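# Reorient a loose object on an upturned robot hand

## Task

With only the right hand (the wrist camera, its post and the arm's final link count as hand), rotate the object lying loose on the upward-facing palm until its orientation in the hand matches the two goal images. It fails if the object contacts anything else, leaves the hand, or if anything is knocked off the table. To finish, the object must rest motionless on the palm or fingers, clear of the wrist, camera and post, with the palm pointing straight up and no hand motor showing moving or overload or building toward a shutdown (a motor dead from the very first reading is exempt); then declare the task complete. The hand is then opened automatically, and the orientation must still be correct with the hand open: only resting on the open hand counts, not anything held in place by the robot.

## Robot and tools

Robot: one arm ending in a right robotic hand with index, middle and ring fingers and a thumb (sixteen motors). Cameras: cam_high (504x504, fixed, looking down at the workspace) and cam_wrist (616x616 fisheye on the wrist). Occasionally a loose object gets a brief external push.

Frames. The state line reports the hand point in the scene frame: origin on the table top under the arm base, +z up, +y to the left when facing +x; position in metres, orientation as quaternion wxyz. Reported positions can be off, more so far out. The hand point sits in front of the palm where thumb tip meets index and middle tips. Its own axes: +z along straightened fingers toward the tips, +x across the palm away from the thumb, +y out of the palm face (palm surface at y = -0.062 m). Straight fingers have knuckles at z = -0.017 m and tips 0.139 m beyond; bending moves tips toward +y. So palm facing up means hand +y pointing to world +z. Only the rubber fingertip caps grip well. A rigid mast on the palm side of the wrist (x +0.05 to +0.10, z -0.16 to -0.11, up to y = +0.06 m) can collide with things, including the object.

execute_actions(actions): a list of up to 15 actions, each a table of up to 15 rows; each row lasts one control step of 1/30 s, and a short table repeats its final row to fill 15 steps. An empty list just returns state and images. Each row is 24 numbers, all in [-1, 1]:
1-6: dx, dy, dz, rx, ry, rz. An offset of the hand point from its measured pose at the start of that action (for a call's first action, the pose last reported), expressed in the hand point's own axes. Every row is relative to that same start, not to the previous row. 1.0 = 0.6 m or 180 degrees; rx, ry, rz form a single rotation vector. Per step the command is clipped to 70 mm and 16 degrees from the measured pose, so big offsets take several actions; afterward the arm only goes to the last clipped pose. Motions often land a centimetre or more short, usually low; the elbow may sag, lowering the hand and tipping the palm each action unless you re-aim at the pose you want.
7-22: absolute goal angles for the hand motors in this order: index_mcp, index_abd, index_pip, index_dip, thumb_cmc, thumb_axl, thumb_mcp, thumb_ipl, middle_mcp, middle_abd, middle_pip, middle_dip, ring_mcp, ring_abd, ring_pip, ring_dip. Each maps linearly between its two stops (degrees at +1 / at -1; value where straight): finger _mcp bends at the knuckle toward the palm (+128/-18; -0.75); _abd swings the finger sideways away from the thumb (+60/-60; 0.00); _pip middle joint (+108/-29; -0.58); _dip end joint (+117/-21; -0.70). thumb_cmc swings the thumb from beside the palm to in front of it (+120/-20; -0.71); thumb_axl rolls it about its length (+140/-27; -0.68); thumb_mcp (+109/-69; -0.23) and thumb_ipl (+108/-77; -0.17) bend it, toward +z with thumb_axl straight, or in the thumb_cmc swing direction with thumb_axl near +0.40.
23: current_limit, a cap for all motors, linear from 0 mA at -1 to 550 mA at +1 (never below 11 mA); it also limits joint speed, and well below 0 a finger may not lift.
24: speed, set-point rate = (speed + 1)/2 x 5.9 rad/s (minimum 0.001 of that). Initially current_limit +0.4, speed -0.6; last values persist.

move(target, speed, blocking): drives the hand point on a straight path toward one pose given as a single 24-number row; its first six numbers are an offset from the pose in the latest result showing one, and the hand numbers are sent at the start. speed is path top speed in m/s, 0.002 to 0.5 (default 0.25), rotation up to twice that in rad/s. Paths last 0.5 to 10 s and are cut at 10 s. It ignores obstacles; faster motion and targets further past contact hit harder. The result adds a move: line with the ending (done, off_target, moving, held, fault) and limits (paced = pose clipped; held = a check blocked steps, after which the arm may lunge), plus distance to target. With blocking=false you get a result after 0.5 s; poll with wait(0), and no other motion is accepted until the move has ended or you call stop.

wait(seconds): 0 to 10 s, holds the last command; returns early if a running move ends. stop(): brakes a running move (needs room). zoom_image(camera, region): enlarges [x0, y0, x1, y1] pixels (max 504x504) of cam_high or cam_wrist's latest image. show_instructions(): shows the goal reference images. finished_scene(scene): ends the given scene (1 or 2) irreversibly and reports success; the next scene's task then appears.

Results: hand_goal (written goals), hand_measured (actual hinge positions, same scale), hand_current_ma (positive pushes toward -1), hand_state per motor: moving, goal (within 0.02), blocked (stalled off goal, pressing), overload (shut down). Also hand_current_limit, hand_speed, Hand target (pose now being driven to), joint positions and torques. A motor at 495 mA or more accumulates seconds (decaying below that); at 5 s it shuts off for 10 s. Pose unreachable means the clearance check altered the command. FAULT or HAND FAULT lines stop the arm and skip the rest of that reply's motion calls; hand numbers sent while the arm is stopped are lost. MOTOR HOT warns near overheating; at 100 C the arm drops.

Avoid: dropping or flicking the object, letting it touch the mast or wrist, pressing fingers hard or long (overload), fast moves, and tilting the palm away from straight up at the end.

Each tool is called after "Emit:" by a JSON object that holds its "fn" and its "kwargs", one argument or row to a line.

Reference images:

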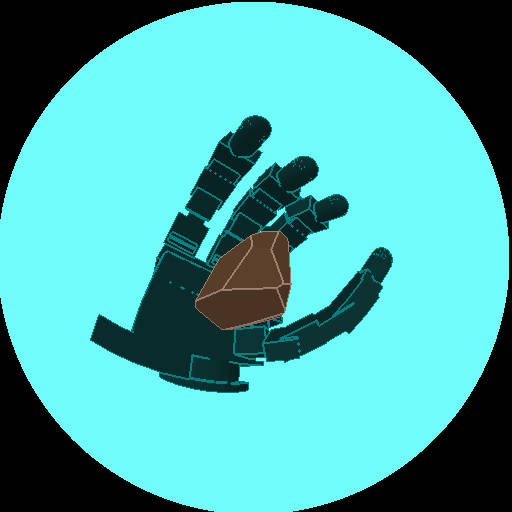

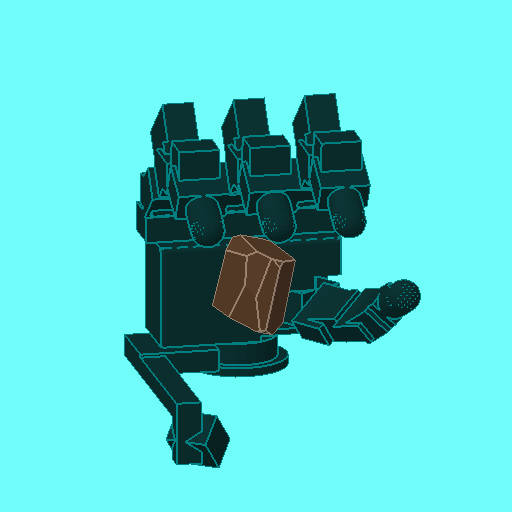

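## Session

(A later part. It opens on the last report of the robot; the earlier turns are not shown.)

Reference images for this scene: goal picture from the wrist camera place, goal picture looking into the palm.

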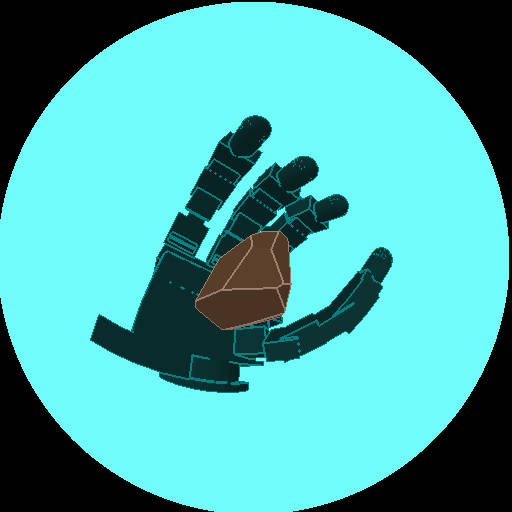

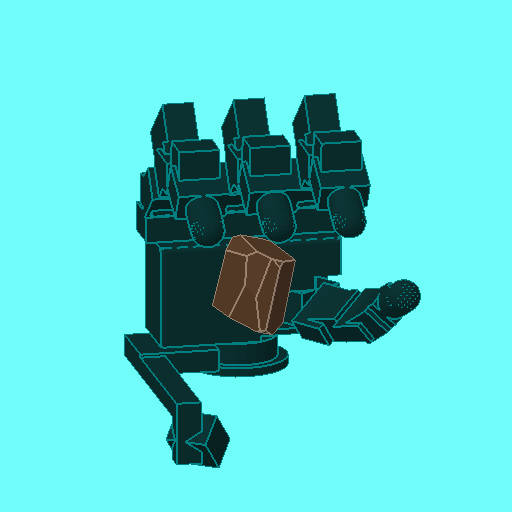

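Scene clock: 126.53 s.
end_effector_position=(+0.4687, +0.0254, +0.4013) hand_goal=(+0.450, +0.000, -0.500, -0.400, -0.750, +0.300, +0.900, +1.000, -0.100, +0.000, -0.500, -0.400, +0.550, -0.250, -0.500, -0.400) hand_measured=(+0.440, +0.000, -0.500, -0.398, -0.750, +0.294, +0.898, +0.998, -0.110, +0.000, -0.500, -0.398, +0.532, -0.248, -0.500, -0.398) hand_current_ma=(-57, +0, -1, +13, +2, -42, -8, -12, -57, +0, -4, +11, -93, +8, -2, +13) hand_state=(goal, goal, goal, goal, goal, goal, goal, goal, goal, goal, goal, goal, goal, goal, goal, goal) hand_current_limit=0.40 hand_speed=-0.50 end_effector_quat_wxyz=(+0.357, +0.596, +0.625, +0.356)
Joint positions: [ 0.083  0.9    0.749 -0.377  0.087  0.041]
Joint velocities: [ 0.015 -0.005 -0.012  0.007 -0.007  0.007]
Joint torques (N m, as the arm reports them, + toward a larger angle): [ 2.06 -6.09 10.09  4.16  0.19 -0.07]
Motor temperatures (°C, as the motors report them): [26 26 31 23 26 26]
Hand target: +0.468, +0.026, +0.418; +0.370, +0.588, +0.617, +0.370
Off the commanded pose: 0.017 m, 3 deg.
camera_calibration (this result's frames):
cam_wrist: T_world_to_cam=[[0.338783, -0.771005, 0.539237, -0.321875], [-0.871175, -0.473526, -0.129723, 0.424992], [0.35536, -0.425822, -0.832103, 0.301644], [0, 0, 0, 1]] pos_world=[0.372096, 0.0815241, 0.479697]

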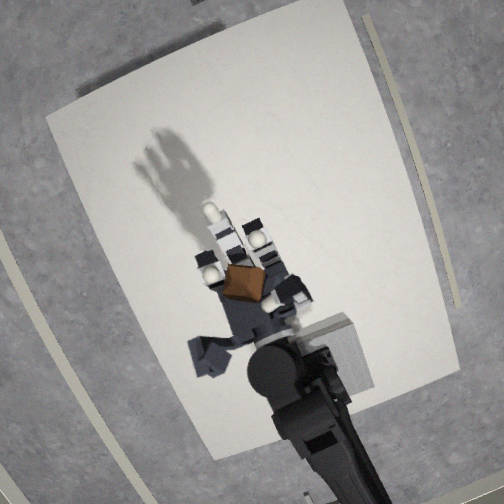

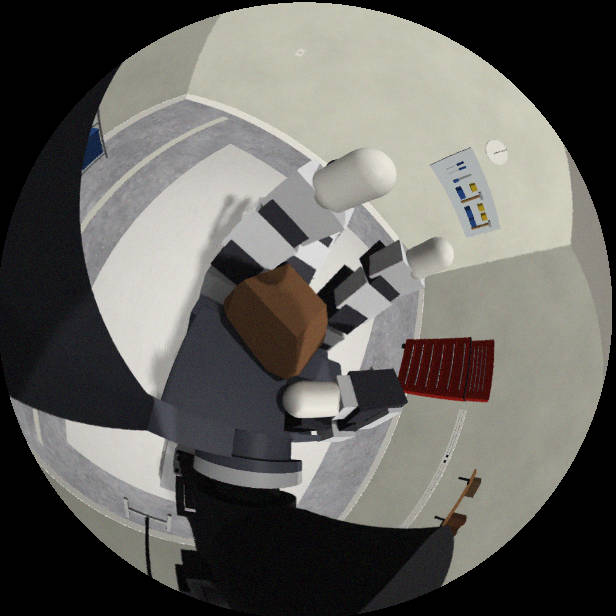

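Emit:
{"fn": "execute_actions", "kwargs": {
  "actions": [
    [[0,0.025,-0.014,-0.015,0,0, 0.45,0,-0.5,-0.4, -0.6,0.27,0.95,1.0, -0.1,0,-0.5,-0.4, 0.1,0,-0.5,-0.4, 0.4,-0.4]],
    [[0,0.025,-0.014,-0.015,0,0, 0.45,0,-0.5,-0.4, -0.38,0.27,0.9,0.8, -0.1,0,-0.5,-0.4, 0.1,0,-0.5,-0.4, 0.4,-0.5]],
    [[0,0.025,-0.014,-0.015,0,0, 0.45,0,-0.5,-0.4, -0.15,0.27,0.84,0.67, -0.1,0,-0.5,-0.4, 0.1,0,-0.5,-0.4, 0.4,-0.6]],
    [[0,0.025,-0.014,-0.015,0,0, 0.45,0,-0.5,-0.4, -0.15,0.27,0.84,0.67, -0.1,0,-0.5,-0.4, 0.1,0,-0.5,-0.4, 0.4,-0.6]]
  ]
}}

Emit:
{"fn": "zoom_image", "kwargs": {
  "camera": "cam_high",
  "region": [170, 200, 330, 360]
}}

Scene clock: 140.07 s.
end_effector_position=(+0.4687, +0.0254, +0.4013) hand_goal=(+0.450, +0.000, -0.500, -0.400, -0.150, +0.270, +0.840, +0.670, -0.100, +0.000, -0.500, -0.400, +0.100, +0.000, -0.500, -0.400) hand_measured=(+0.440, +0.000, -0.500, -0.398, -0.154, +0.270, +0.846, +0.674, -0.112, +0.000, -0.500, -0.398, +0.090, -0.004, -0.500, -0.398) hand_current_ma=(-57, +0, -1, +13, -17, -3, +45, +24, -67, +0, -4, +11, -53, -14, -3, +13) hand_state=(goal, goal, goal, goal, goal, goal, goal, goal, goal, goal, goal, goal, goal, goal, goal, goal) hand_current_limit=0.40 hand_speed=-0.60 end_effector_quat_wxyz=(+0.357, +0.596, +0.625, +0.356)
Joint positions: [ 0.083  0.9    0.749 -0.377  0.087  0.041]
Joint velocities: [-0.005 -0.015 -0.007 -0.002 -0.037  0.007]
Joint torques (N m, as the arm reports them, + toward a larger angle): [ 1.98 -6.07 10.02  4.2   0.17 -0.04]
Motor temperatures (°C, as the motors report them): [26 26 31 23 26 26]
Hand target: +0.468, +0.026, +0.418; +0.370, +0.588, +0.617, +0.370
Off the commanded pose: 0.017 m, 3 deg.
camera_calibration (this result's frames):
cam_wrist: T_world_to_cam=[[0.338783, -0.771005, 0.539237, -0.321875], [-0.871175, -0.473526, -0.129723, 0.424992], [0.35536, -0.425822, -0.832103, 0.301644], [0, 0, 0, 1]] pos_world=[0.372096, 0.0815241, 0.479697]

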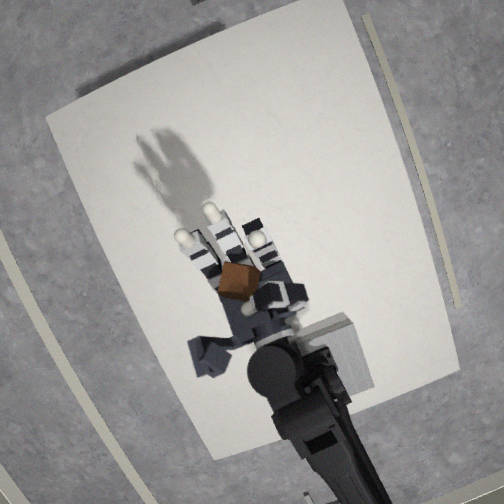

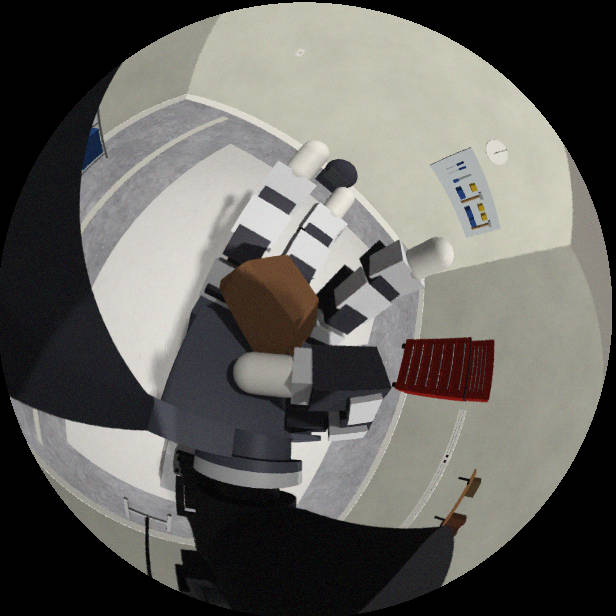

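Region (170, 200, 330, 360) of cam_high's 504x504 image, scaled by 3.150, with more detail than that image has.

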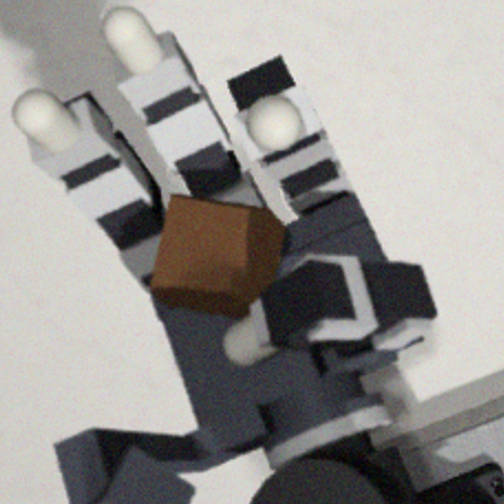

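Emit:
{"fn": "execute_actions", "kwargs": {
  "actions": [
    [[0,0.025,-0.014,-0.015,0,0, -0.1,0,-0.5,-0.4, -0.75,0.27,0.79,0.53, -0.1,0,-0.5,-0.4, 0.0,0,-0.5,-0.4, 0.4,-0.2]],
    [[0,0.025,-0.014,-0.015,0,0, -0.1,0,-0.5,-0.4, -0.75,-0.05,0.79,0.53, -0.1,0,-0.5,-0.4, 0.0,0,-0.5,-0.4, 0.4,-0.2]],
    [[0,0.025,-0.014,-0.015,0,0, -0.1,0,-0.5,-0.4, -0.5,-0.05,0.79,0.53, -0.1,0,-0.5,-0.4, 0.0,0,-0.5,-0.4, 0.4,-0.5]],
    [[0,0.025,-0.014,-0.015,0,0, -0.1,0,-0.5,-0.4, -0.5,-0.05,0.79,0.53, -0.1,0,-0.5,-0.4, 0.0,0,-0.5,-0.4, 0.4,-0.5]]
  ]
}}

Emit:
{"fn": "zoom_image", "kwargs": {
  "camera": "cam_high",
  "region": [170, 200, 330, 360]
}}

Scene clock: 162.30 s.
end_effector_position=(+0.4687, +0.0253, +0.4013) hand_goal=(-0.100, +0.000, -0.500, -0.400, -0.500, -0.050, +0.790, +0.530, -0.100, +0.000, -0.500, -0.400, +0.000, +0.000, -0.500, -0.400) hand_measured=(-0.110, +0.000, -0.500, -0.398, -0.514, -0.044, +0.788, +0.532, -0.112, +0.000, -0.500, -0.398, -0.012, -0.004, -0.500, -0.398) hand_current_ma=(-56, +0, -4, +12, -76, +42, -14, +10, -67, +0, -4, +11, -63, -14, -4, +12) hand_state=(goal, goal, goal, goal, goal, goal, goal, goal, goal, goal, goal, goal, goal, goal, goal, goal) hand_current_limit=0.40 hand_speed=-0.50 end_effector_quat_wxyz=(+0.357, +0.596, +0.625, +0.355)
Joint positions: [ 0.083  0.9    0.749 -0.377  0.087  0.041]
Joint velocities: [-0.015 -0.005 -0.007  0.012  0.022 -0.037]
Joint torques (N m, as the arm reports them, + toward a larger angle): [ 2.07 -6.1  10.04  4.34  0.19 -0.06]
Motor temperatures (°C, as the motors report them): [26 26 31 23 26 26]
Hand target: +0.468, +0.026, +0.419; +0.370, +0.588, +0.617, +0.370
Off the commanded pose: 0.017 m, 3 deg.
camera_calibration (this result's frames):
cam_wrist: T_world_to_cam=[[0.338512, -0.771016, 0.539392, -0.321864], [-0.871327, -0.473262, -0.12966, 0.424998], [0.355244, -0.426095, -0.832012, 0.30165], [0, 0, 0, 1]] pos_world=[0.372107, 0.0815045, 0.479693]

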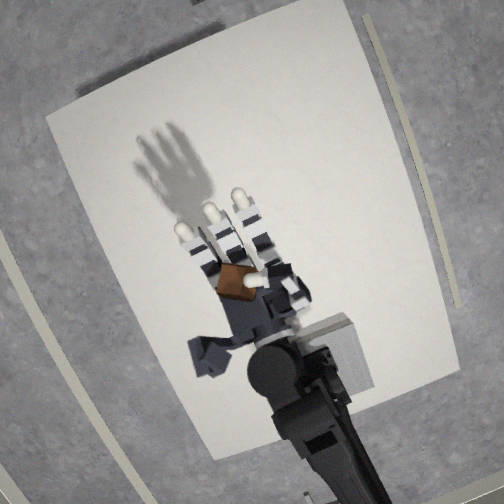

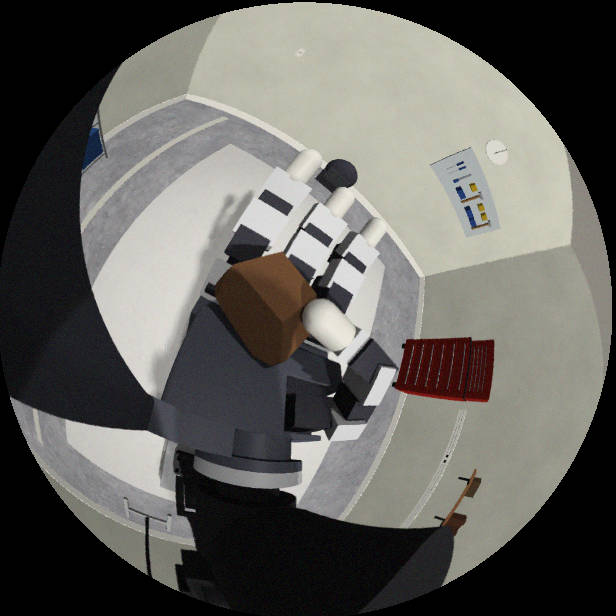

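Region (170, 200, 330, 360) of cam_high's 504x504 image, scaled by 3.150, with more detail than that image has.

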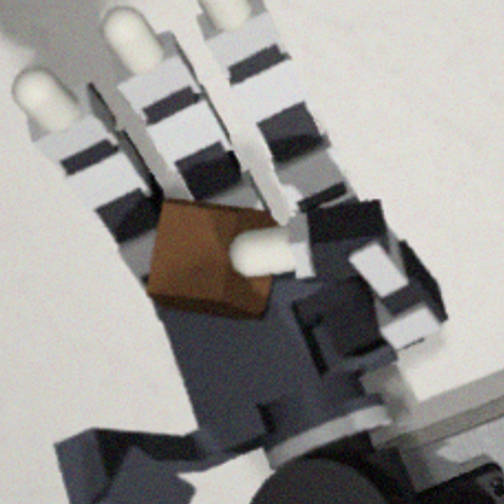

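Thumb is on the right end. Now press and drag.

Emit:
{"fn": "execute_actions", "kwargs": {
  "actions": [
    [[0,0.025,-0.014,-0.015,0,0, -0.1,0,-0.5,-0.4, -0.43,-0.05,0.79,0.53, -0.1,0,-0.5,-0.4, 0.0,0,-0.5,-0.4, 0.4,-0.6]],
    [[0,0.025,-0.014,-0.015,0,0, -0.1,0,-0.5,-0.4, -0.36,0.12,0.79,0.53, -0.1,0,-0.5,-0.4, 0.0,0,-0.5,-0.4, 0.4,-0.7]],
    [[0,0.025,-0.014,-0.015,0,0, -0.1,0,-0.5,-0.4, -0.3,0.3,0.79,0.53, -0.1,0,-0.5,-0.4, 0.0,0,-0.5,-0.4, 0.4,-0.7]],
    [[0,0.025,-0.014,-0.015,0,0, -0.1,0,-0.5,-0.4, -0.3,0.3,0.79,0.53, -0.1,0,-0.5,-0.4, 0.0,0,-0.5,-0.4, 0.4,-0.7]]
  ]
}}

Emit:
{"fn": "zoom_image", "kwargs": {
  "camera": "cam_high",
  "region": [170, 200, 330, 360]
}}

Scene clock: 169.20 s.
end_effector_position=(+0.4687, +0.0253, +0.4013) hand_goal=(-0.100, +0.000, -0.500, -0.400, -0.300, +0.300, +0.790, +0.530, -0.100, +0.000, -0.500, -0.400, +0.000, +0.000, -0.500, -0.400) hand_measured=(-0.110, +0.000, -0.500, -0.398, -0.302, +0.290, +0.792, +0.530, -0.112, +0.000, -0.500, -0.398, -0.016, -0.004, -0.500, -0.398) hand_current_ma=(-56, +0, -4, +12, -13, -61, +7, -6, -67, +0, -4, +11, -83, -14, -4, +12) hand_state=(goal, goal, goal, goal, goal, goal, goal, goal, goal, goal, goal, goal, goal, goal, goal, goal) hand_current_limit=0.40 hand_speed=-0.70 end_effector_quat_wxyz=(+0.357, +0.596, +0.625, +0.355)
Joint positions: [ 0.083  0.9    0.749 -0.377  0.087  0.041]
Joint velocities: [ 0.005 -0.015 -0.022 -0.007 -0.022 -0.037]
Joint torques (N m, as the arm reports them, + toward a larger angle): [ 2.01 -6.32 10.05  4.28  0.2  -0.03]
Motor temperatures (°C, as the motors report them): [26 26 32 23 26 26]
Hand target: +0.468, +0.026, +0.419; +0.370, +0.588, +0.617, +0.370
Off the commanded pose: 0.017 m, 3 deg.
camera_calibration (this result's frames):
cam_wrist: T_world_to_cam=[[0.338512, -0.771016, 0.539392, -0.321864], [-0.871327, -0.473262, -0.12966, 0.424998], [0.355244, -0.426095, -0.832012, 0.30165], [0, 0, 0, 1]] pos_world=[0.372107, 0.0815045, 0.479693]

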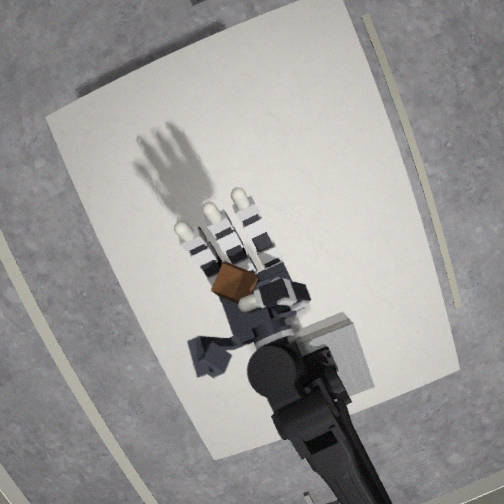

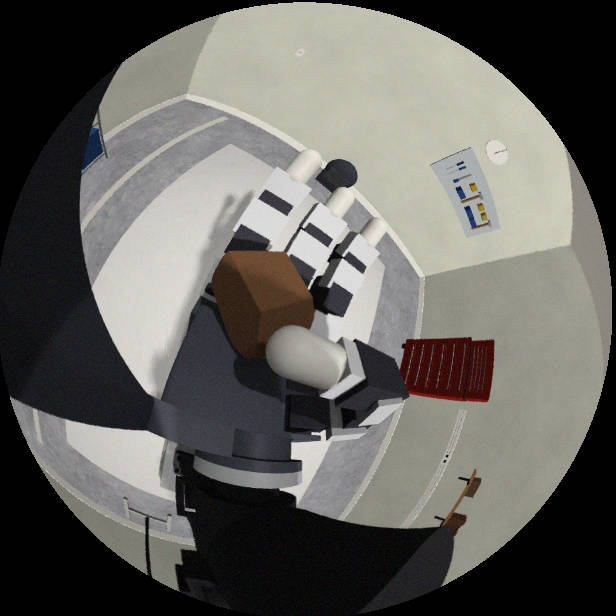

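Region (170, 200, 330, 360) of cam_high's 504x504 image, scaled by 3.150, with more detail than that image has.

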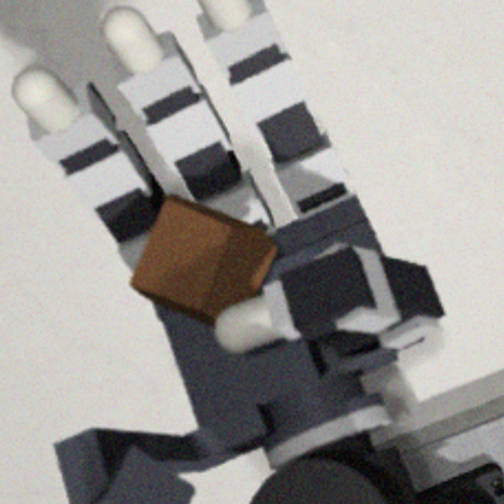

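Emit:
{"fn": "execute_actions", "kwargs": {
  "actions": [
    [[0,0.025,-0.014,-0.015,0,0, -0.1,0,-0.5,-0.4, -0.75,0.2,0.79,0.53, -0.1,0,-0.5,-0.4, 0.0,0,-0.5,-0.4, 0.4,-0.2]],
    [[0,0.025,-0.014,-0.015,0,0, -0.1,0,-0.5,-0.4, -0.75,-0.2,0.79,0.53, -0.1,0,-0.5,-0.4, 0.0,0,-0.5,-0.4, 0.4,-0.2]],
    [[0,0.025,-0.014,-0.015,0,0, -0.1,0,-0.5,-0.4, -0.4,-0.2,0.79,0.53, -0.1,0,-0.5,-0.4, 0.0,0,-0.5,-0.4, 0.4,-0.5]],
    [[0,0.025,-0.014,-0.015,0,0, -0.1,0,-0.5,-0.4, -0.4,-0.2,0.79,0.53, -0.1,0,-0.5,-0.4, 0.0,0,-0.5,-0.4, 0.4,-0.5]]
  ]
}}

Emit:
{"fn": "zoom_image", "kwargs": {
  "camera": "cam_high",
  "region": [170, 200, 330, 360]
}}

Scene clock: 176.83 s.
end_effector_position=(+0.4687, +0.0253, +0.4013) hand_goal=(-0.100, +0.000, -0.500, -0.400, -0.400, -0.200, +0.790, +0.530, -0.100, +0.000, -0.500, -0.400, +0.000, +0.000, -0.500, -0.400) hand_measured=(-0.110, +0.000, -0.500, -0.398, -0.488, -0.142, +0.724, +0.528, -0.112, +0.000, -0.500, -0.398, -0.018, -0.004, -0.500, -0.398) hand_current_ma=(-57, +0, -4, +12, -385, +357, -385, -9, -67, +0, -4, +11, -93, -14, -4, +12) hand_state=(goal, goal, goal, goal, blocked, blocked, blocked, goal, goal, goal, goal, goal, goal, goal, goal, goal) hand_current_limit=0.40 hand_speed=-0.50 end_effector_quat_wxyz=(+0.357, +0.596, +0.625, +0.355)
Joint positions: [ 0.083  0.9    0.749 -0.377  0.087  0.041]
Joint velocities: [-0.024 -0.005  0.012  0.007 -0.022  0.11 ]
Joint torques (N m, as the arm reports them, + toward a larger angle): [ 1.84 -6.12 10.07  4.28  0.2  -0.07]
Motor temperatures (°C, as the motors report them): [26 26 32 23 26 26]
Hand target: +0.468, +0.026, +0.419; +0.370, +0.588, +0.617, +0.370
Off the commanded pose: 0.017 m, 3 deg.
camera_calibration (this result's frames):
cam_wrist: T_world_to_cam=[[0.338512, -0.771016, 0.539392, -0.321864], [-0.871327, -0.473262, -0.12966, 0.424998], [0.355244, -0.426095, -0.832012, 0.30165], [0, 0, 0, 1]] pos_world=[0.372107, 0.0815045, 0.479693]

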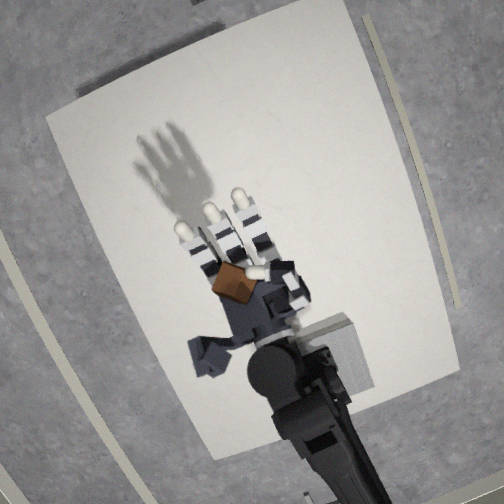

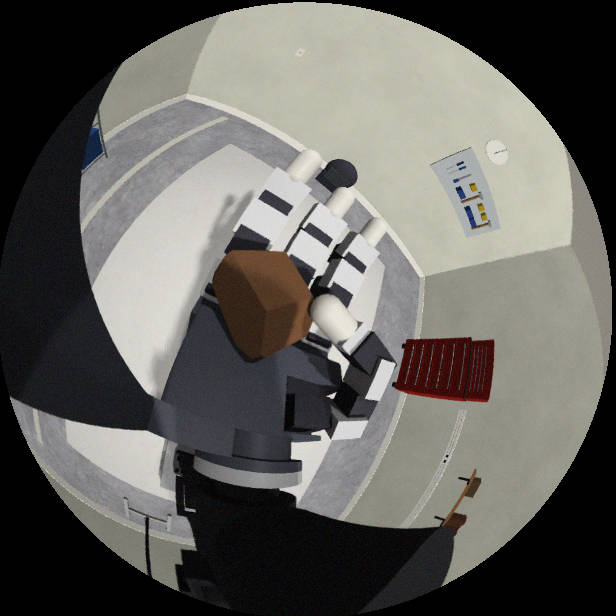

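Region (170, 200, 330, 360) of cam_high's 504x504 image, scaled by 3.150, with more detail than that image has.

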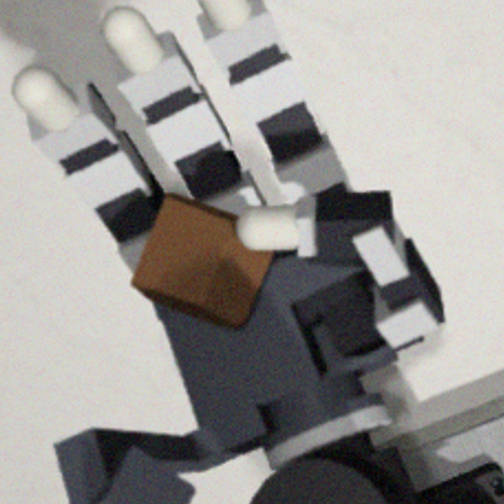

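Emit:
{"fn": "execute_actions", "kwargs": {
  "actions": [
    [[0,0.025,-0.014,-0.015,0,0, -0.1,0,-0.5,-0.4, -0.4,-0.03,0.75,0.53, -0.1,0,-0.5,-0.4, -0.1,0,-0.5,-0.4, 0.4,-0.7]],
    [[0,0.025,-0.014,-0.015,0,0, -0.1,0,-0.5,-0.4, -0.3,0.1,0.75,0.53, -0.1,0,-0.5,-0.4, -0.1,0,-0.5,-0.4, 0.4,-0.7]],
    [[0,0.025,-0.014,-0.015,0,0, -0.1,0,-0.5,-0.4, -0.3,0.1,0.75,0.53, -0.1,0,-0.5,-0.4, -0.1,0,-0.5,-0.4, 0.4,-0.7]]
  ]
}}

Emit:
{"fn": "zoom_image", "kwargs": {
  "camera": "cam_high",
  "region": [170, 200, 330, 360]
}}

Scene clock: 182.40 s.
end_effector_position=(+0.4687, +0.0253, +0.4013) hand_goal=(-0.100, +0.000, -0.500, -0.400, -0.300, +0.100, +0.750, +0.530, -0.100, +0.000, -0.500, -0.400, -0.100, +0.000, -0.500, -0.400) hand_measured=(-0.110, +0.000, -0.500, -0.398, -0.304, +0.088, +0.750, +0.528, -0.112, +0.000, -0.500, -0.398, -0.114, -0.002, -0.500, -0.398) hand_current_ma=(-57, +0, -4, +12, -16, -73, +4, -8, -68, +0, -4, +11, -74, -13, -4, +12) hand_state=(goal, goal, goal, goal, goal, goal, goal, goal, goal, goal, goal, goal, goal, goal, goal, goal) hand_current_limit=0.40 hand_speed=-0.70 end_effector_quat_wxyz=(+0.357, +0.596, +0.625, +0.355)
Joint positions: [ 0.083  0.9    0.749 -0.377  0.087  0.041]
Joint velocities: [-0.005 -0.005 -0.007 -0.002  0.081  0.022]
Joint torques (N m, as the arm reports them, + toward a larger angle): [ 2.1  -6.34 10.07  4.27  0.19 -0.06]
Motor temperatures (°C, as the motors report them): [26 26 32 23 26 26]
Hand target: +0.468, +0.026, +0.419; +0.370, +0.588, +0.617, +0.370
Off the commanded pose: 0.017 m, 3 deg.
camera_calibration (this result's frames):
cam_wrist: T_world_to_cam=[[0.338512, -0.771016, 0.539392, -0.321864], [-0.871327, -0.473262, -0.12966, 0.424998], [0.355244, -0.426095, -0.832012, 0.30165], [0, 0, 0, 1]] pos_world=[0.372107, 0.0815045, 0.479693]

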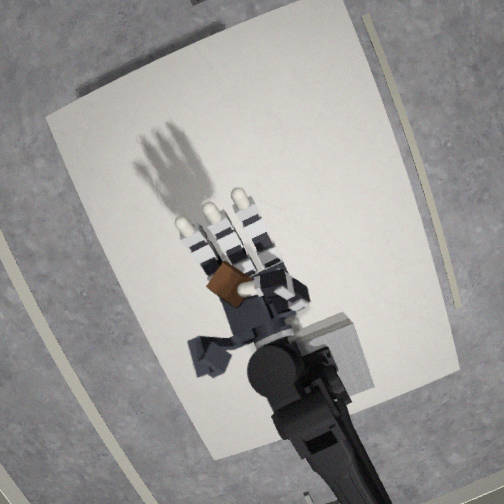

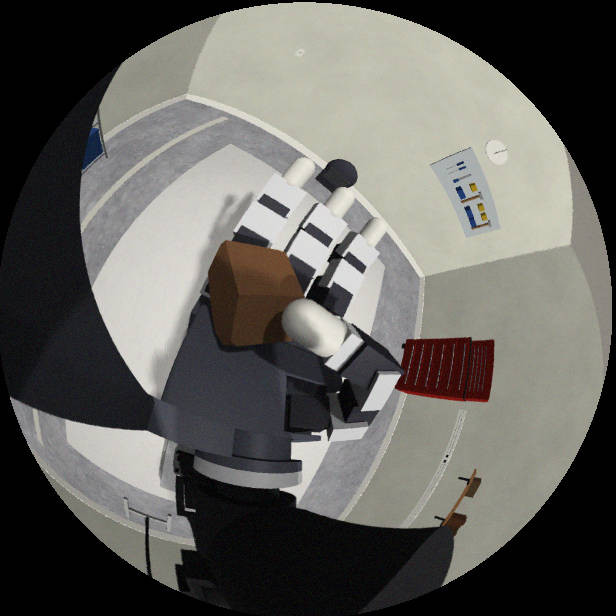

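Region (170, 200, 330, 360) of cam_high's 504x504 image, scaled by 3.150, with more detail than that image has.

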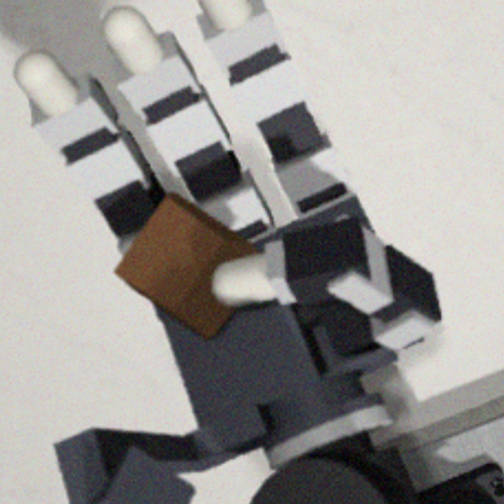

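Emit:
{"fn": "execute_actions", "kwargs": {
  "actions": [
    [[0,0.025,-0.014,-0.015,0,0.03, 0.3,0,-0.5,-0.4, -0.3,0.1,0.75,0.53, -0.65,0,0.2,-0.2, -0.1,0,-0.5,-0.4, 0.4,-0.3]],
    [[0,0.025,-0.014,-0.015,0,0.04, 0.3,0,-0.5,-0.4, -0.3,0.1,0.75,0.53, -0.65,0,0.2,-0.2, -0.1,0,-0.5,-0.4, 0.4,-0.3]],
    [[0,0.025,-0.014,-0.015,0,0.03, 0.3,0,-0.5,-0.4, -0.3,0.1,0.75,0.53, -0.65,0,0.2,-0.2, -0.1,0,-0.5,-0.4, 0.4,-0.3]]
  ]
}}

Emit:
{"fn": "zoom_image", "kwargs": {
  "camera": "cam_high",
  "region": [170, 200, 330, 360]
}}

Scene clock: 189.23 s.
end_effector_position=(+0.4612, +0.0109, +0.3960) hand_goal=(+0.300, +0.000, -0.500, -0.400, -0.300, +0.100, +0.750, +0.530, -0.650, +0.000, +0.200, -0.200, -0.100, +0.000, -0.500, -0.400) hand_measured=(+0.276, +0.000, -0.502, -0.398, -0.302, +0.088, +0.750, +0.528, -0.660, +0.000, +0.192, -0.204, -0.114, -0.002, -0.500, -0.398) hand_current_ma=(-127, +2, -6, +11, -12, -72, +6, -8, -51, +0, -42, -17, -75, -7, -4, +12) hand_state=(blocked, goal, goal, goal, goal, goal, goal, goal, goal, goal, goal, goal, goal, goal, goal, goal) hand_current_limit=0.40 hand_speed=-0.30 end_effector_quat_wxyz=(+0.322, +0.680, +0.530, +0.391)
Joint positions: [ 0.138  0.9    0.749 -0.377  0.178  0.338]
Joint velocities: [-0.015 -0.005 -0.012  0.002  0.007 -0.007]
Joint torques (N m, as the arm reports them, + toward a larger angle): [ 2.72 -5.65 10.81  3.85  0.36  0.06]
Motor temperatures (°C, as the motors report them): [26 26 32 23 26 26]
Hand target: +0.463, +0.016, +0.415; +0.326, +0.673, +0.520, +0.411
Off the commanded pose: 0.019 m, 3 deg.
camera_calibration (this result's frames):
cam_wrist: T_world_to_cam=[[0.191812, -0.912897, 0.360316, -0.187384], [-0.934129, -0.282422, -0.218267, 0.472895], [0.301017, -0.294715, -0.906935, 0.346995], [0, 0, 0, 1]] pos_world=[0.373236, 0.0647586, 0.485437]

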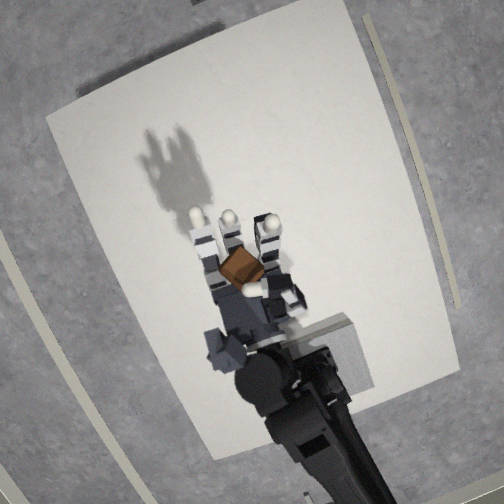

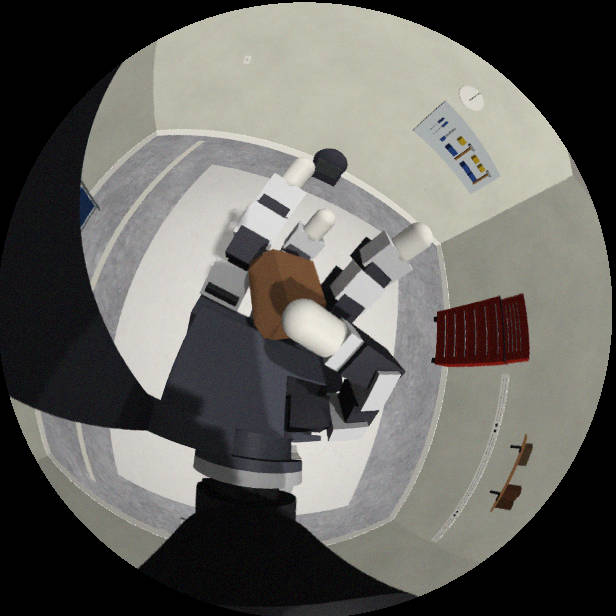

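Region (170, 200, 330, 360) of cam_high's 504x504 image, scaled by 3.150, with more detail than that image has.

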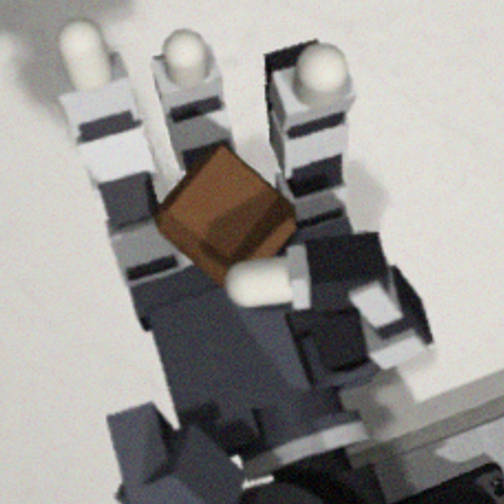

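Emit:
{"fn": "execute_actions", "kwargs": {
  "actions": [
    [[0,0.028,-0.014,-0.015,0,0, 0.45,0,-0.5,-0.4, -0.5,0.4,0.75,0.53, -0.65,0,0.2,-0.2, -0.1,0.2,-0.5,-0.4, 0.4,-0.5]],
    [[0,0.028,-0.014,-0.015,0,0, 0.7,0.15,-0.5,-0.4, -0.5,0.4,0.75,0.53, -0.65,0,0.2,-0.2, -0.1,0.2,-0.5,-0.4, 0.4,-0.5]],
    [[0,0.028,-0.014,-0.015,0,0, 0.7,0.15,-0.5,-0.4, -0.5,0.4,0.75,0.53, -0.65,0,0.2,-0.2, -0.1,0.2,-0.5,-0.4, 0.4,-0.5]]
  ]
}}

Emit:
{"fn": "zoom_image", "kwargs": {
  "camera": "cam_high",
  "region": [170, 200, 330, 360]
}}

Scene clock: 195.03 s.
end_effector_position=(+0.4604, +0.0076, +0.3968) hand_goal=(+0.700, +0.150, -0.500, -0.400, -0.500, +0.400, +0.750, +0.530, -0.650, +0.000, +0.200, -0.200, -0.100, +0.200, -0.500, -0.400) hand_measured=(+0.688, +0.146, -0.502, -0.398, -0.500, +0.392, +0.750, +0.530, -0.660, +0.000, +0.192, -0.204, -0.114, +0.196, -0.500, -0.398) hand_current_ma=(-64, -14, -6, +11, +0, -54, +6, -6, -51, +0, -42, -17, -75, -19, -4, +12) hand_state=(goal, goal, goal, goal, goal, goal, goal, goal, goal, goal, goal, goal, goal, goal, goal, goal) hand_current_limit=0.40 hand_speed=-0.50 end_effector_quat_wxyz=(+0.329, +0.682, +0.526, +0.387)
Joint positions: [ 0.138  0.9    0.749 -0.377  0.197  0.337]
Joint velocities: [-0.015 -0.005  0.007 -0.012 -0.037 -0.037]
Joint torques (N m, as the arm reports them, + toward a larger angle): [ 1.37 -6.13 10.23  3.95  0.34 -0.2 ]
Motor temperatures (°C, as the motors report them): [26 26 32 23 26 26]
Hand target: +0.461, +0.005, +0.415; +0.343, +0.674, +0.518, +0.400
Off the commanded pose: 0.018 m, 3 deg.
camera_calibration (this result's frames):
cam_wrist: T_world_to_cam=[[0.175517, -0.912384, 0.369796, -0.186877], [-0.938371, -0.268652, -0.217455, 0.472937], [0.297749, -0.308839, -0.903308, 0.347191], [0, 0, 0, 1]] pos_world=[0.373214, 0.0637773, 0.485569]

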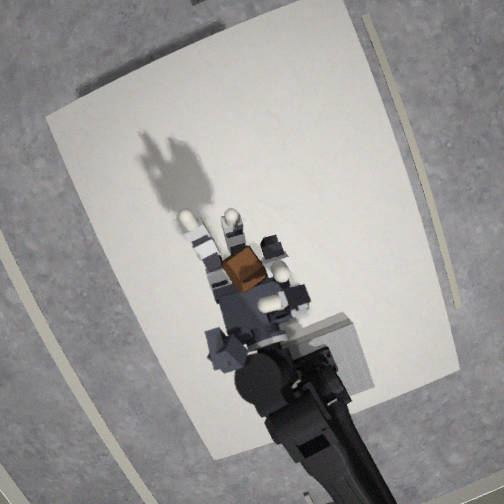

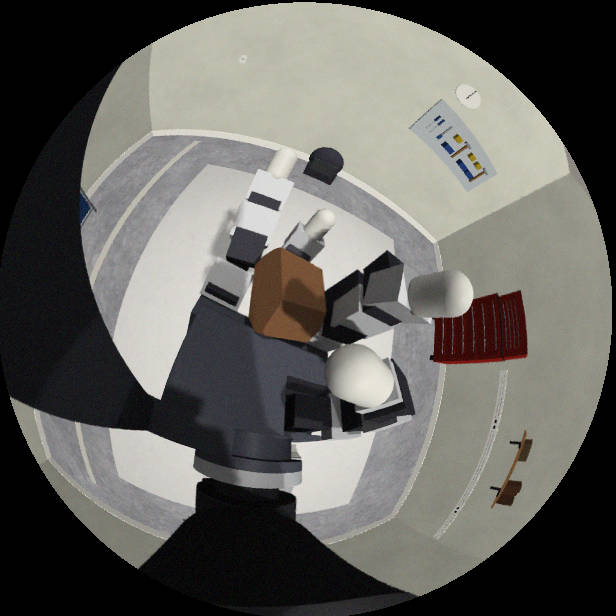

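Region (170, 200, 330, 360) of cam_high's 504x504 image, scaled by 3.150, with more detail than that image has.

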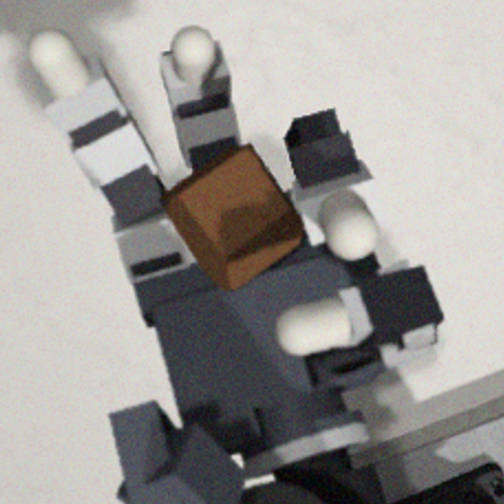

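Emit:
{"fn": "move", "kwargs": {
  "target": [0,0.02,-0.01,-0.09,-0.015,-0.05, 0.5,0.1,-0.5,-0.4, -0.7,0.4,0.75,0.53, 0.1,0,-0.4,-0.4, 0.3,0.0,-0.5,-0.4, 0.4,-0.6],
  "speed": 0.15
}}

Emit:
{"fn": "zoom_image", "kwargs": {
  "camera": "cam_high",
  "region": [170, 200, 330, 360]
}}

Scene clock: 215.70 s.
end_effector_position=(+0.4580, +0.0079, +0.4027) hand_goal=(+0.500, +0.100, -0.500, -0.400, -0.700, +0.400, +0.750, +0.530, +0.100, +0.000, -0.400, -0.400, +0.300, +0.000, -0.500, -0.400) hand_measured=(+0.496, +0.102, -0.502, -0.398, -0.702, +0.394, +0.750, +0.530, +0.074, +0.000, -0.400, -0.398, +0.282, +0.002, -0.500, -0.398) hand_current_ma=(-24, +12, -6, +11, -6, -38, +6, -5, -140, +0, +0, +12, -101, +12, -4, +12) hand_state=(goal, goal, goal, goal, goal, goal, goal, goal, blocked, goal, goal, goal, goal, goal, goal, goal) hand_current_limit=0.40 hand_speed=-0.60 end_effector_quat_wxyz=(+0.451, +0.601, +0.517, +0.410)
Joint positions: [0.138 0.928 0.594 0.049 0.294 0.125]
Joint velocities: [-0.005 -0.015  0.007  0.012 -0.037  0.022]
Joint torques (N m, as the arm reports them, + toward a larger angle): [ 1.15 -4.52  9.28  4.65  0.23 -0.19]
Motor temperatures (°C, as the motors report them): [26 26 32 23 27 26]
Hand target: +0.460, +0.005, +0.410; +0.462, +0.595, +0.510, +0.415
Off the commanded pose: 0.008 m, 2 deg.
move: done
camera_calibration (this result's frames):
cam_wrist: T_world_to_cam=[[0.0629488, -0.824515, 0.562327, -0.214999], [-0.872198, -0.319311, -0.370555, 0.50378], [0.485085, -0.467135, -0.739241, 0.202657], [0, 0, 0, 1]] pos_world=[0.354624, 0.0782609, 0.45739]

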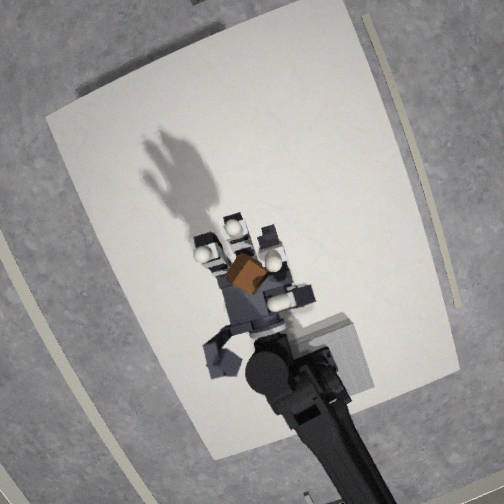

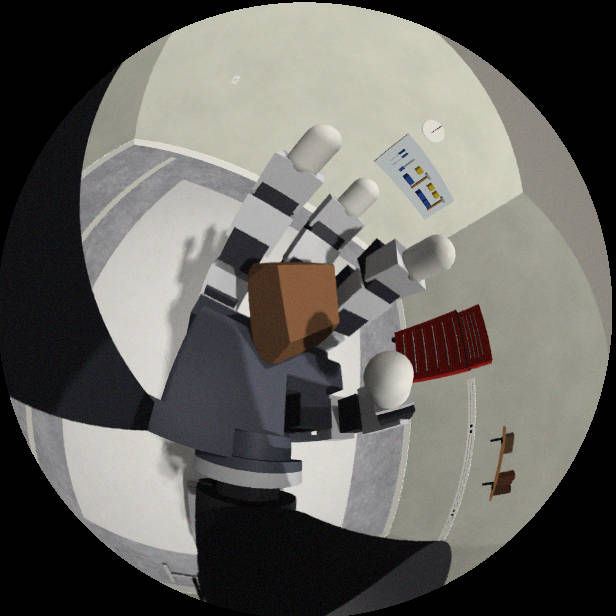

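Region (170, 200, 330, 360) of cam_high's 504x504 image, scaled by 3.150, with more detail than that image has.

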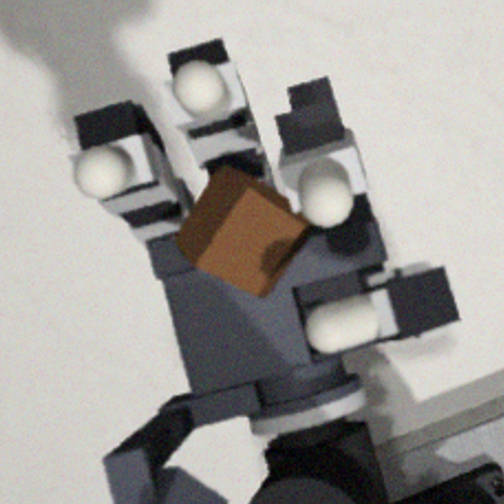

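Emit:
{"fn": "zoom_image", "kwargs": {
  "camera": "cam_wrist",
  "region": [200, 220, 400, 420]
}}

Region (200, 220, 400, 420) of cam_wrist's 616x616 image, scaled by 2.520, with more detail than that image has.

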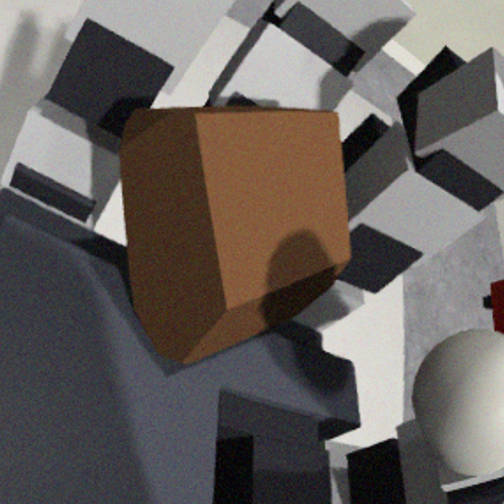

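Emit:
{"fn": "execute_actions", "kwargs": {
  "actions": [
    [[0,0.014,0,0.0,0,0, -0.1,0,-0.3,-0.4, -0.7,0.4,0.75,0.53, -0.3,0,-0.2,-0.4, 0.4,-0.1,-0.5,-0.4, 0.4,-0.4]],
    [[0,0.014,0,0.0,0,0, -0.1,0,-0.3,-0.4, -0.7,0.4,0.75,0.53, -0.3,0,-0.2,-0.4, 0.7,-0.3,-0.5,-0.4, 0.4,-0.5]],
    [[0,0.014,0,-0.01,0,0, -0.1,0,-0.3,-0.4, -0.7,0.4,0.75,0.53, -0.3,0,-0.2,-0.4, 0.7,-0.3,-0.5,-0.4, 0.4,-0.5]]
  ]
}}

Emit:
{"fn": "zoom_image", "kwargs": {
  "camera": "cam_high",
  "region": [170, 200, 330, 360]
}}

Scene clock: 238.57 s.
end_effector_position=(+0.4583, +0.0083, +0.3993) hand_goal=(-0.100, +0.000, -0.300, -0.400, -0.700, +0.400, +0.750, +0.530, -0.300, +0.000, -0.200, -0.400, +0.700, -0.300, -0.500, -0.400) hand_measured=(-0.110, +0.002, -0.304, -0.398, -0.702, +0.394, +0.750, +0.530, -0.312, +0.000, -0.208, -0.398, +0.694, -0.298, -0.500, -0.398) hand_current_ma=(-49, +14, -25, +11, -6, -38, +6, -5, -59, +0, -38, +11, -31, +8, -4, +12) hand_state=(goal, goal, goal, goal, goal, goal, goal, goal, goal, goal, goal, goal, goal, goal, goal, goal) hand_current_limit=0.40 hand_speed=-0.50 end_effector_quat_wxyz=(+0.448, +0.603, +0.521, +0.405)
Joint positions: [0.138 0.928 0.594 0.036 0.292 0.122]
Joint velocities: [-0.005 -0.005 -0.007  0.002  0.022  0.007]
Joint torques (N m, as the arm reports them, + toward a larger angle): [ 1.76 -4.31  9.39  4.62  0.19 -0.17]
Motor temperatures (°C, as the motors report them): [26 26 32 23 26 26]
Hand target: +0.460, +0.008, +0.407; +0.457, +0.596, +0.515, +0.413
Off the commanded pose: 0.008 m, 2 deg.
camera_calibration (this result's frames):
cam_wrist: T_world_to_cam=[[0.0722938, -0.82196, 0.564938, -0.218133], [-0.876647, -0.322503, -0.357045, 0.499616], [0.475671, -0.469439, -0.743884, 0.206431], [0, 0, 0, 1]] pos_world=[0.355563, 0.0787377, 0.455178]

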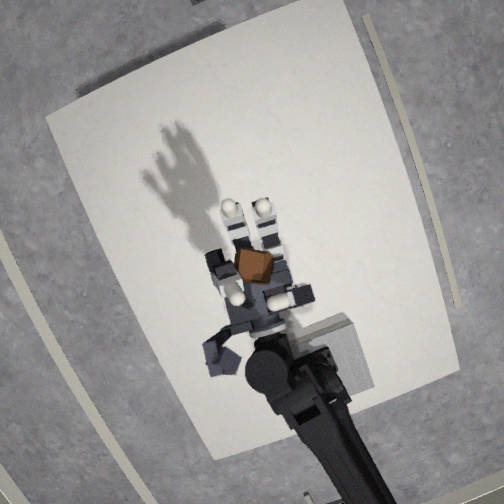

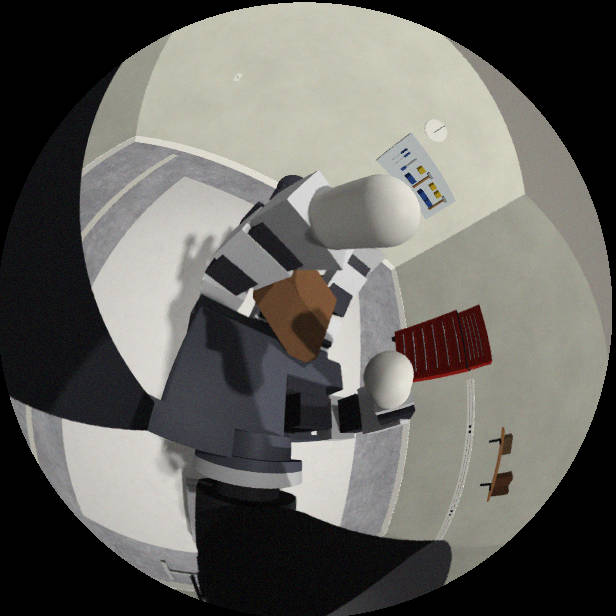

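Region (170, 200, 330, 360) of cam_high's 504x504 image, scaled by 3.150, with more detail than that image has.

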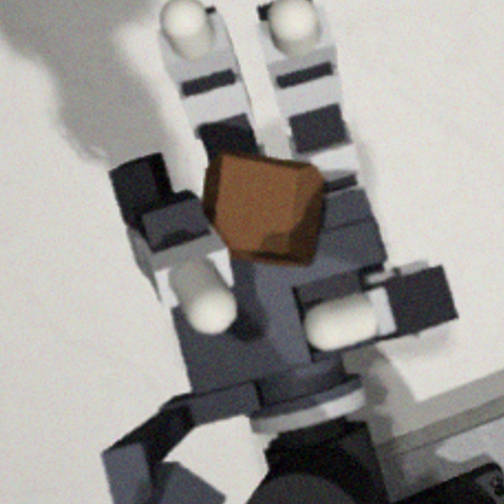

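Emit:
{"fn": "move", "kwargs": {
  "target": [0,0.01,0,0.05,0,-0.005, -0.68,0,0.65,-0.5, -0.3,-0.5,0.45,0.0, -0.68,0,0.65,-0.5, 0.3,0,-0.5,-0.4, 0.4,-0.4],
  "speed": 0.06
}}

Emit:
{"fn": "zoom_image", "kwargs": {
  "camera": "cam_high",
  "region": [170, 180, 330, 340]
}}

Scene clock: 243.87 s.
end_effector_position=(+0.4532, +0.0092, +0.3607) hand_goal=(-0.680, +0.000, +0.650, -0.500, -0.300, -0.500, +0.450, +0.000, -0.680, +0.000, +0.650, -0.500, +0.300, +0.000, -0.500, -0.400) hand_measured=(-0.690, +0.002, +0.642, -0.498, -0.310, -0.502, +0.456, +0.004, -0.692, +0.000, +0.642, -0.498, +0.292, -0.004, -0.500, -0.398) hand_current_ma=(-51, +12, -40, +12, -54, -18, +39, +24, -62, +0, -43, +11, -39, -14, -4, +12) hand_state=(goal, goal, goal, goal, goal, goal, goal, goal, goal, goal, goal, goal, goal, goal, goal, goal) hand_current_limit=0.40 hand_speed=-0.40 end_effector_quat_wxyz=(+0.392, +0.636, +0.576, +0.332)
Joint positions: [ 0.138  0.901  0.629 -0.253  0.271  0.136]
Joint velocities: [-0.005 -0.015 -0.017 -0.017 -0.081 -0.066]
Joint torques (N m, as the arm reports them, + toward a larger angle): [ 1.52 -6.34 13.85  2.27  0.19  0.05]
Motor temperatures (°C, as the motors report them): [26 26 32 23 26 26]
Hand target: +0.458, +0.008, +0.405; +0.404, +0.631, +0.556, +0.359
Off the commanded pose: 0.045 m, 4 deg.
move: off_target
camera_calibration (this result's frames):
cam_wrist: T_world_to_cam=[[0.206709, -0.808496, 0.551004, -0.251244], [-0.929344, -0.338339, -0.147806, 0.430142], [0.305926, -0.481519, -0.821309, 0.285497], [0, 0, 0, 1]] pos_world=[0.364344, 0.0798765, 0.436495]

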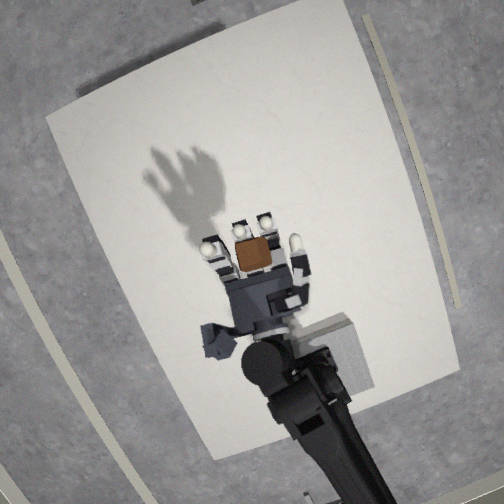

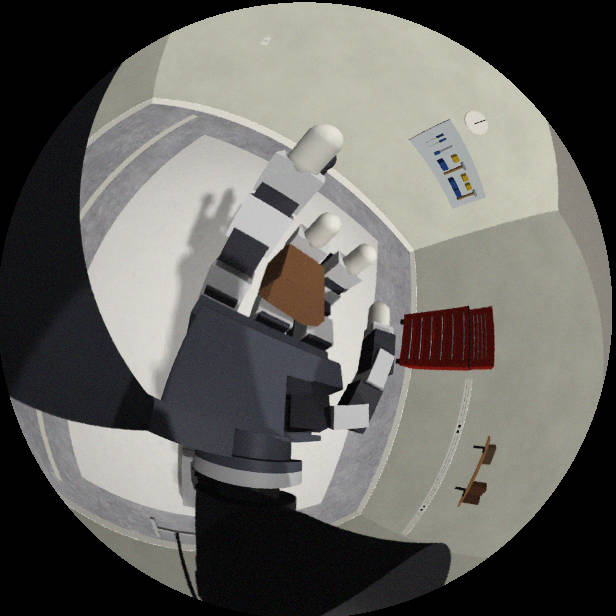

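Region (170, 180, 330, 340) of cam_high's 504x504 image, scaled by 3.150, with more detail than that image has.

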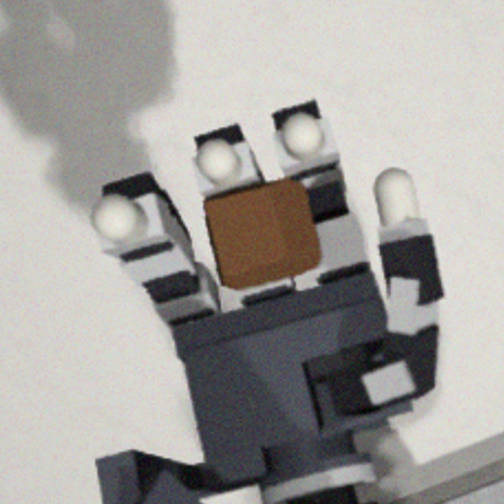

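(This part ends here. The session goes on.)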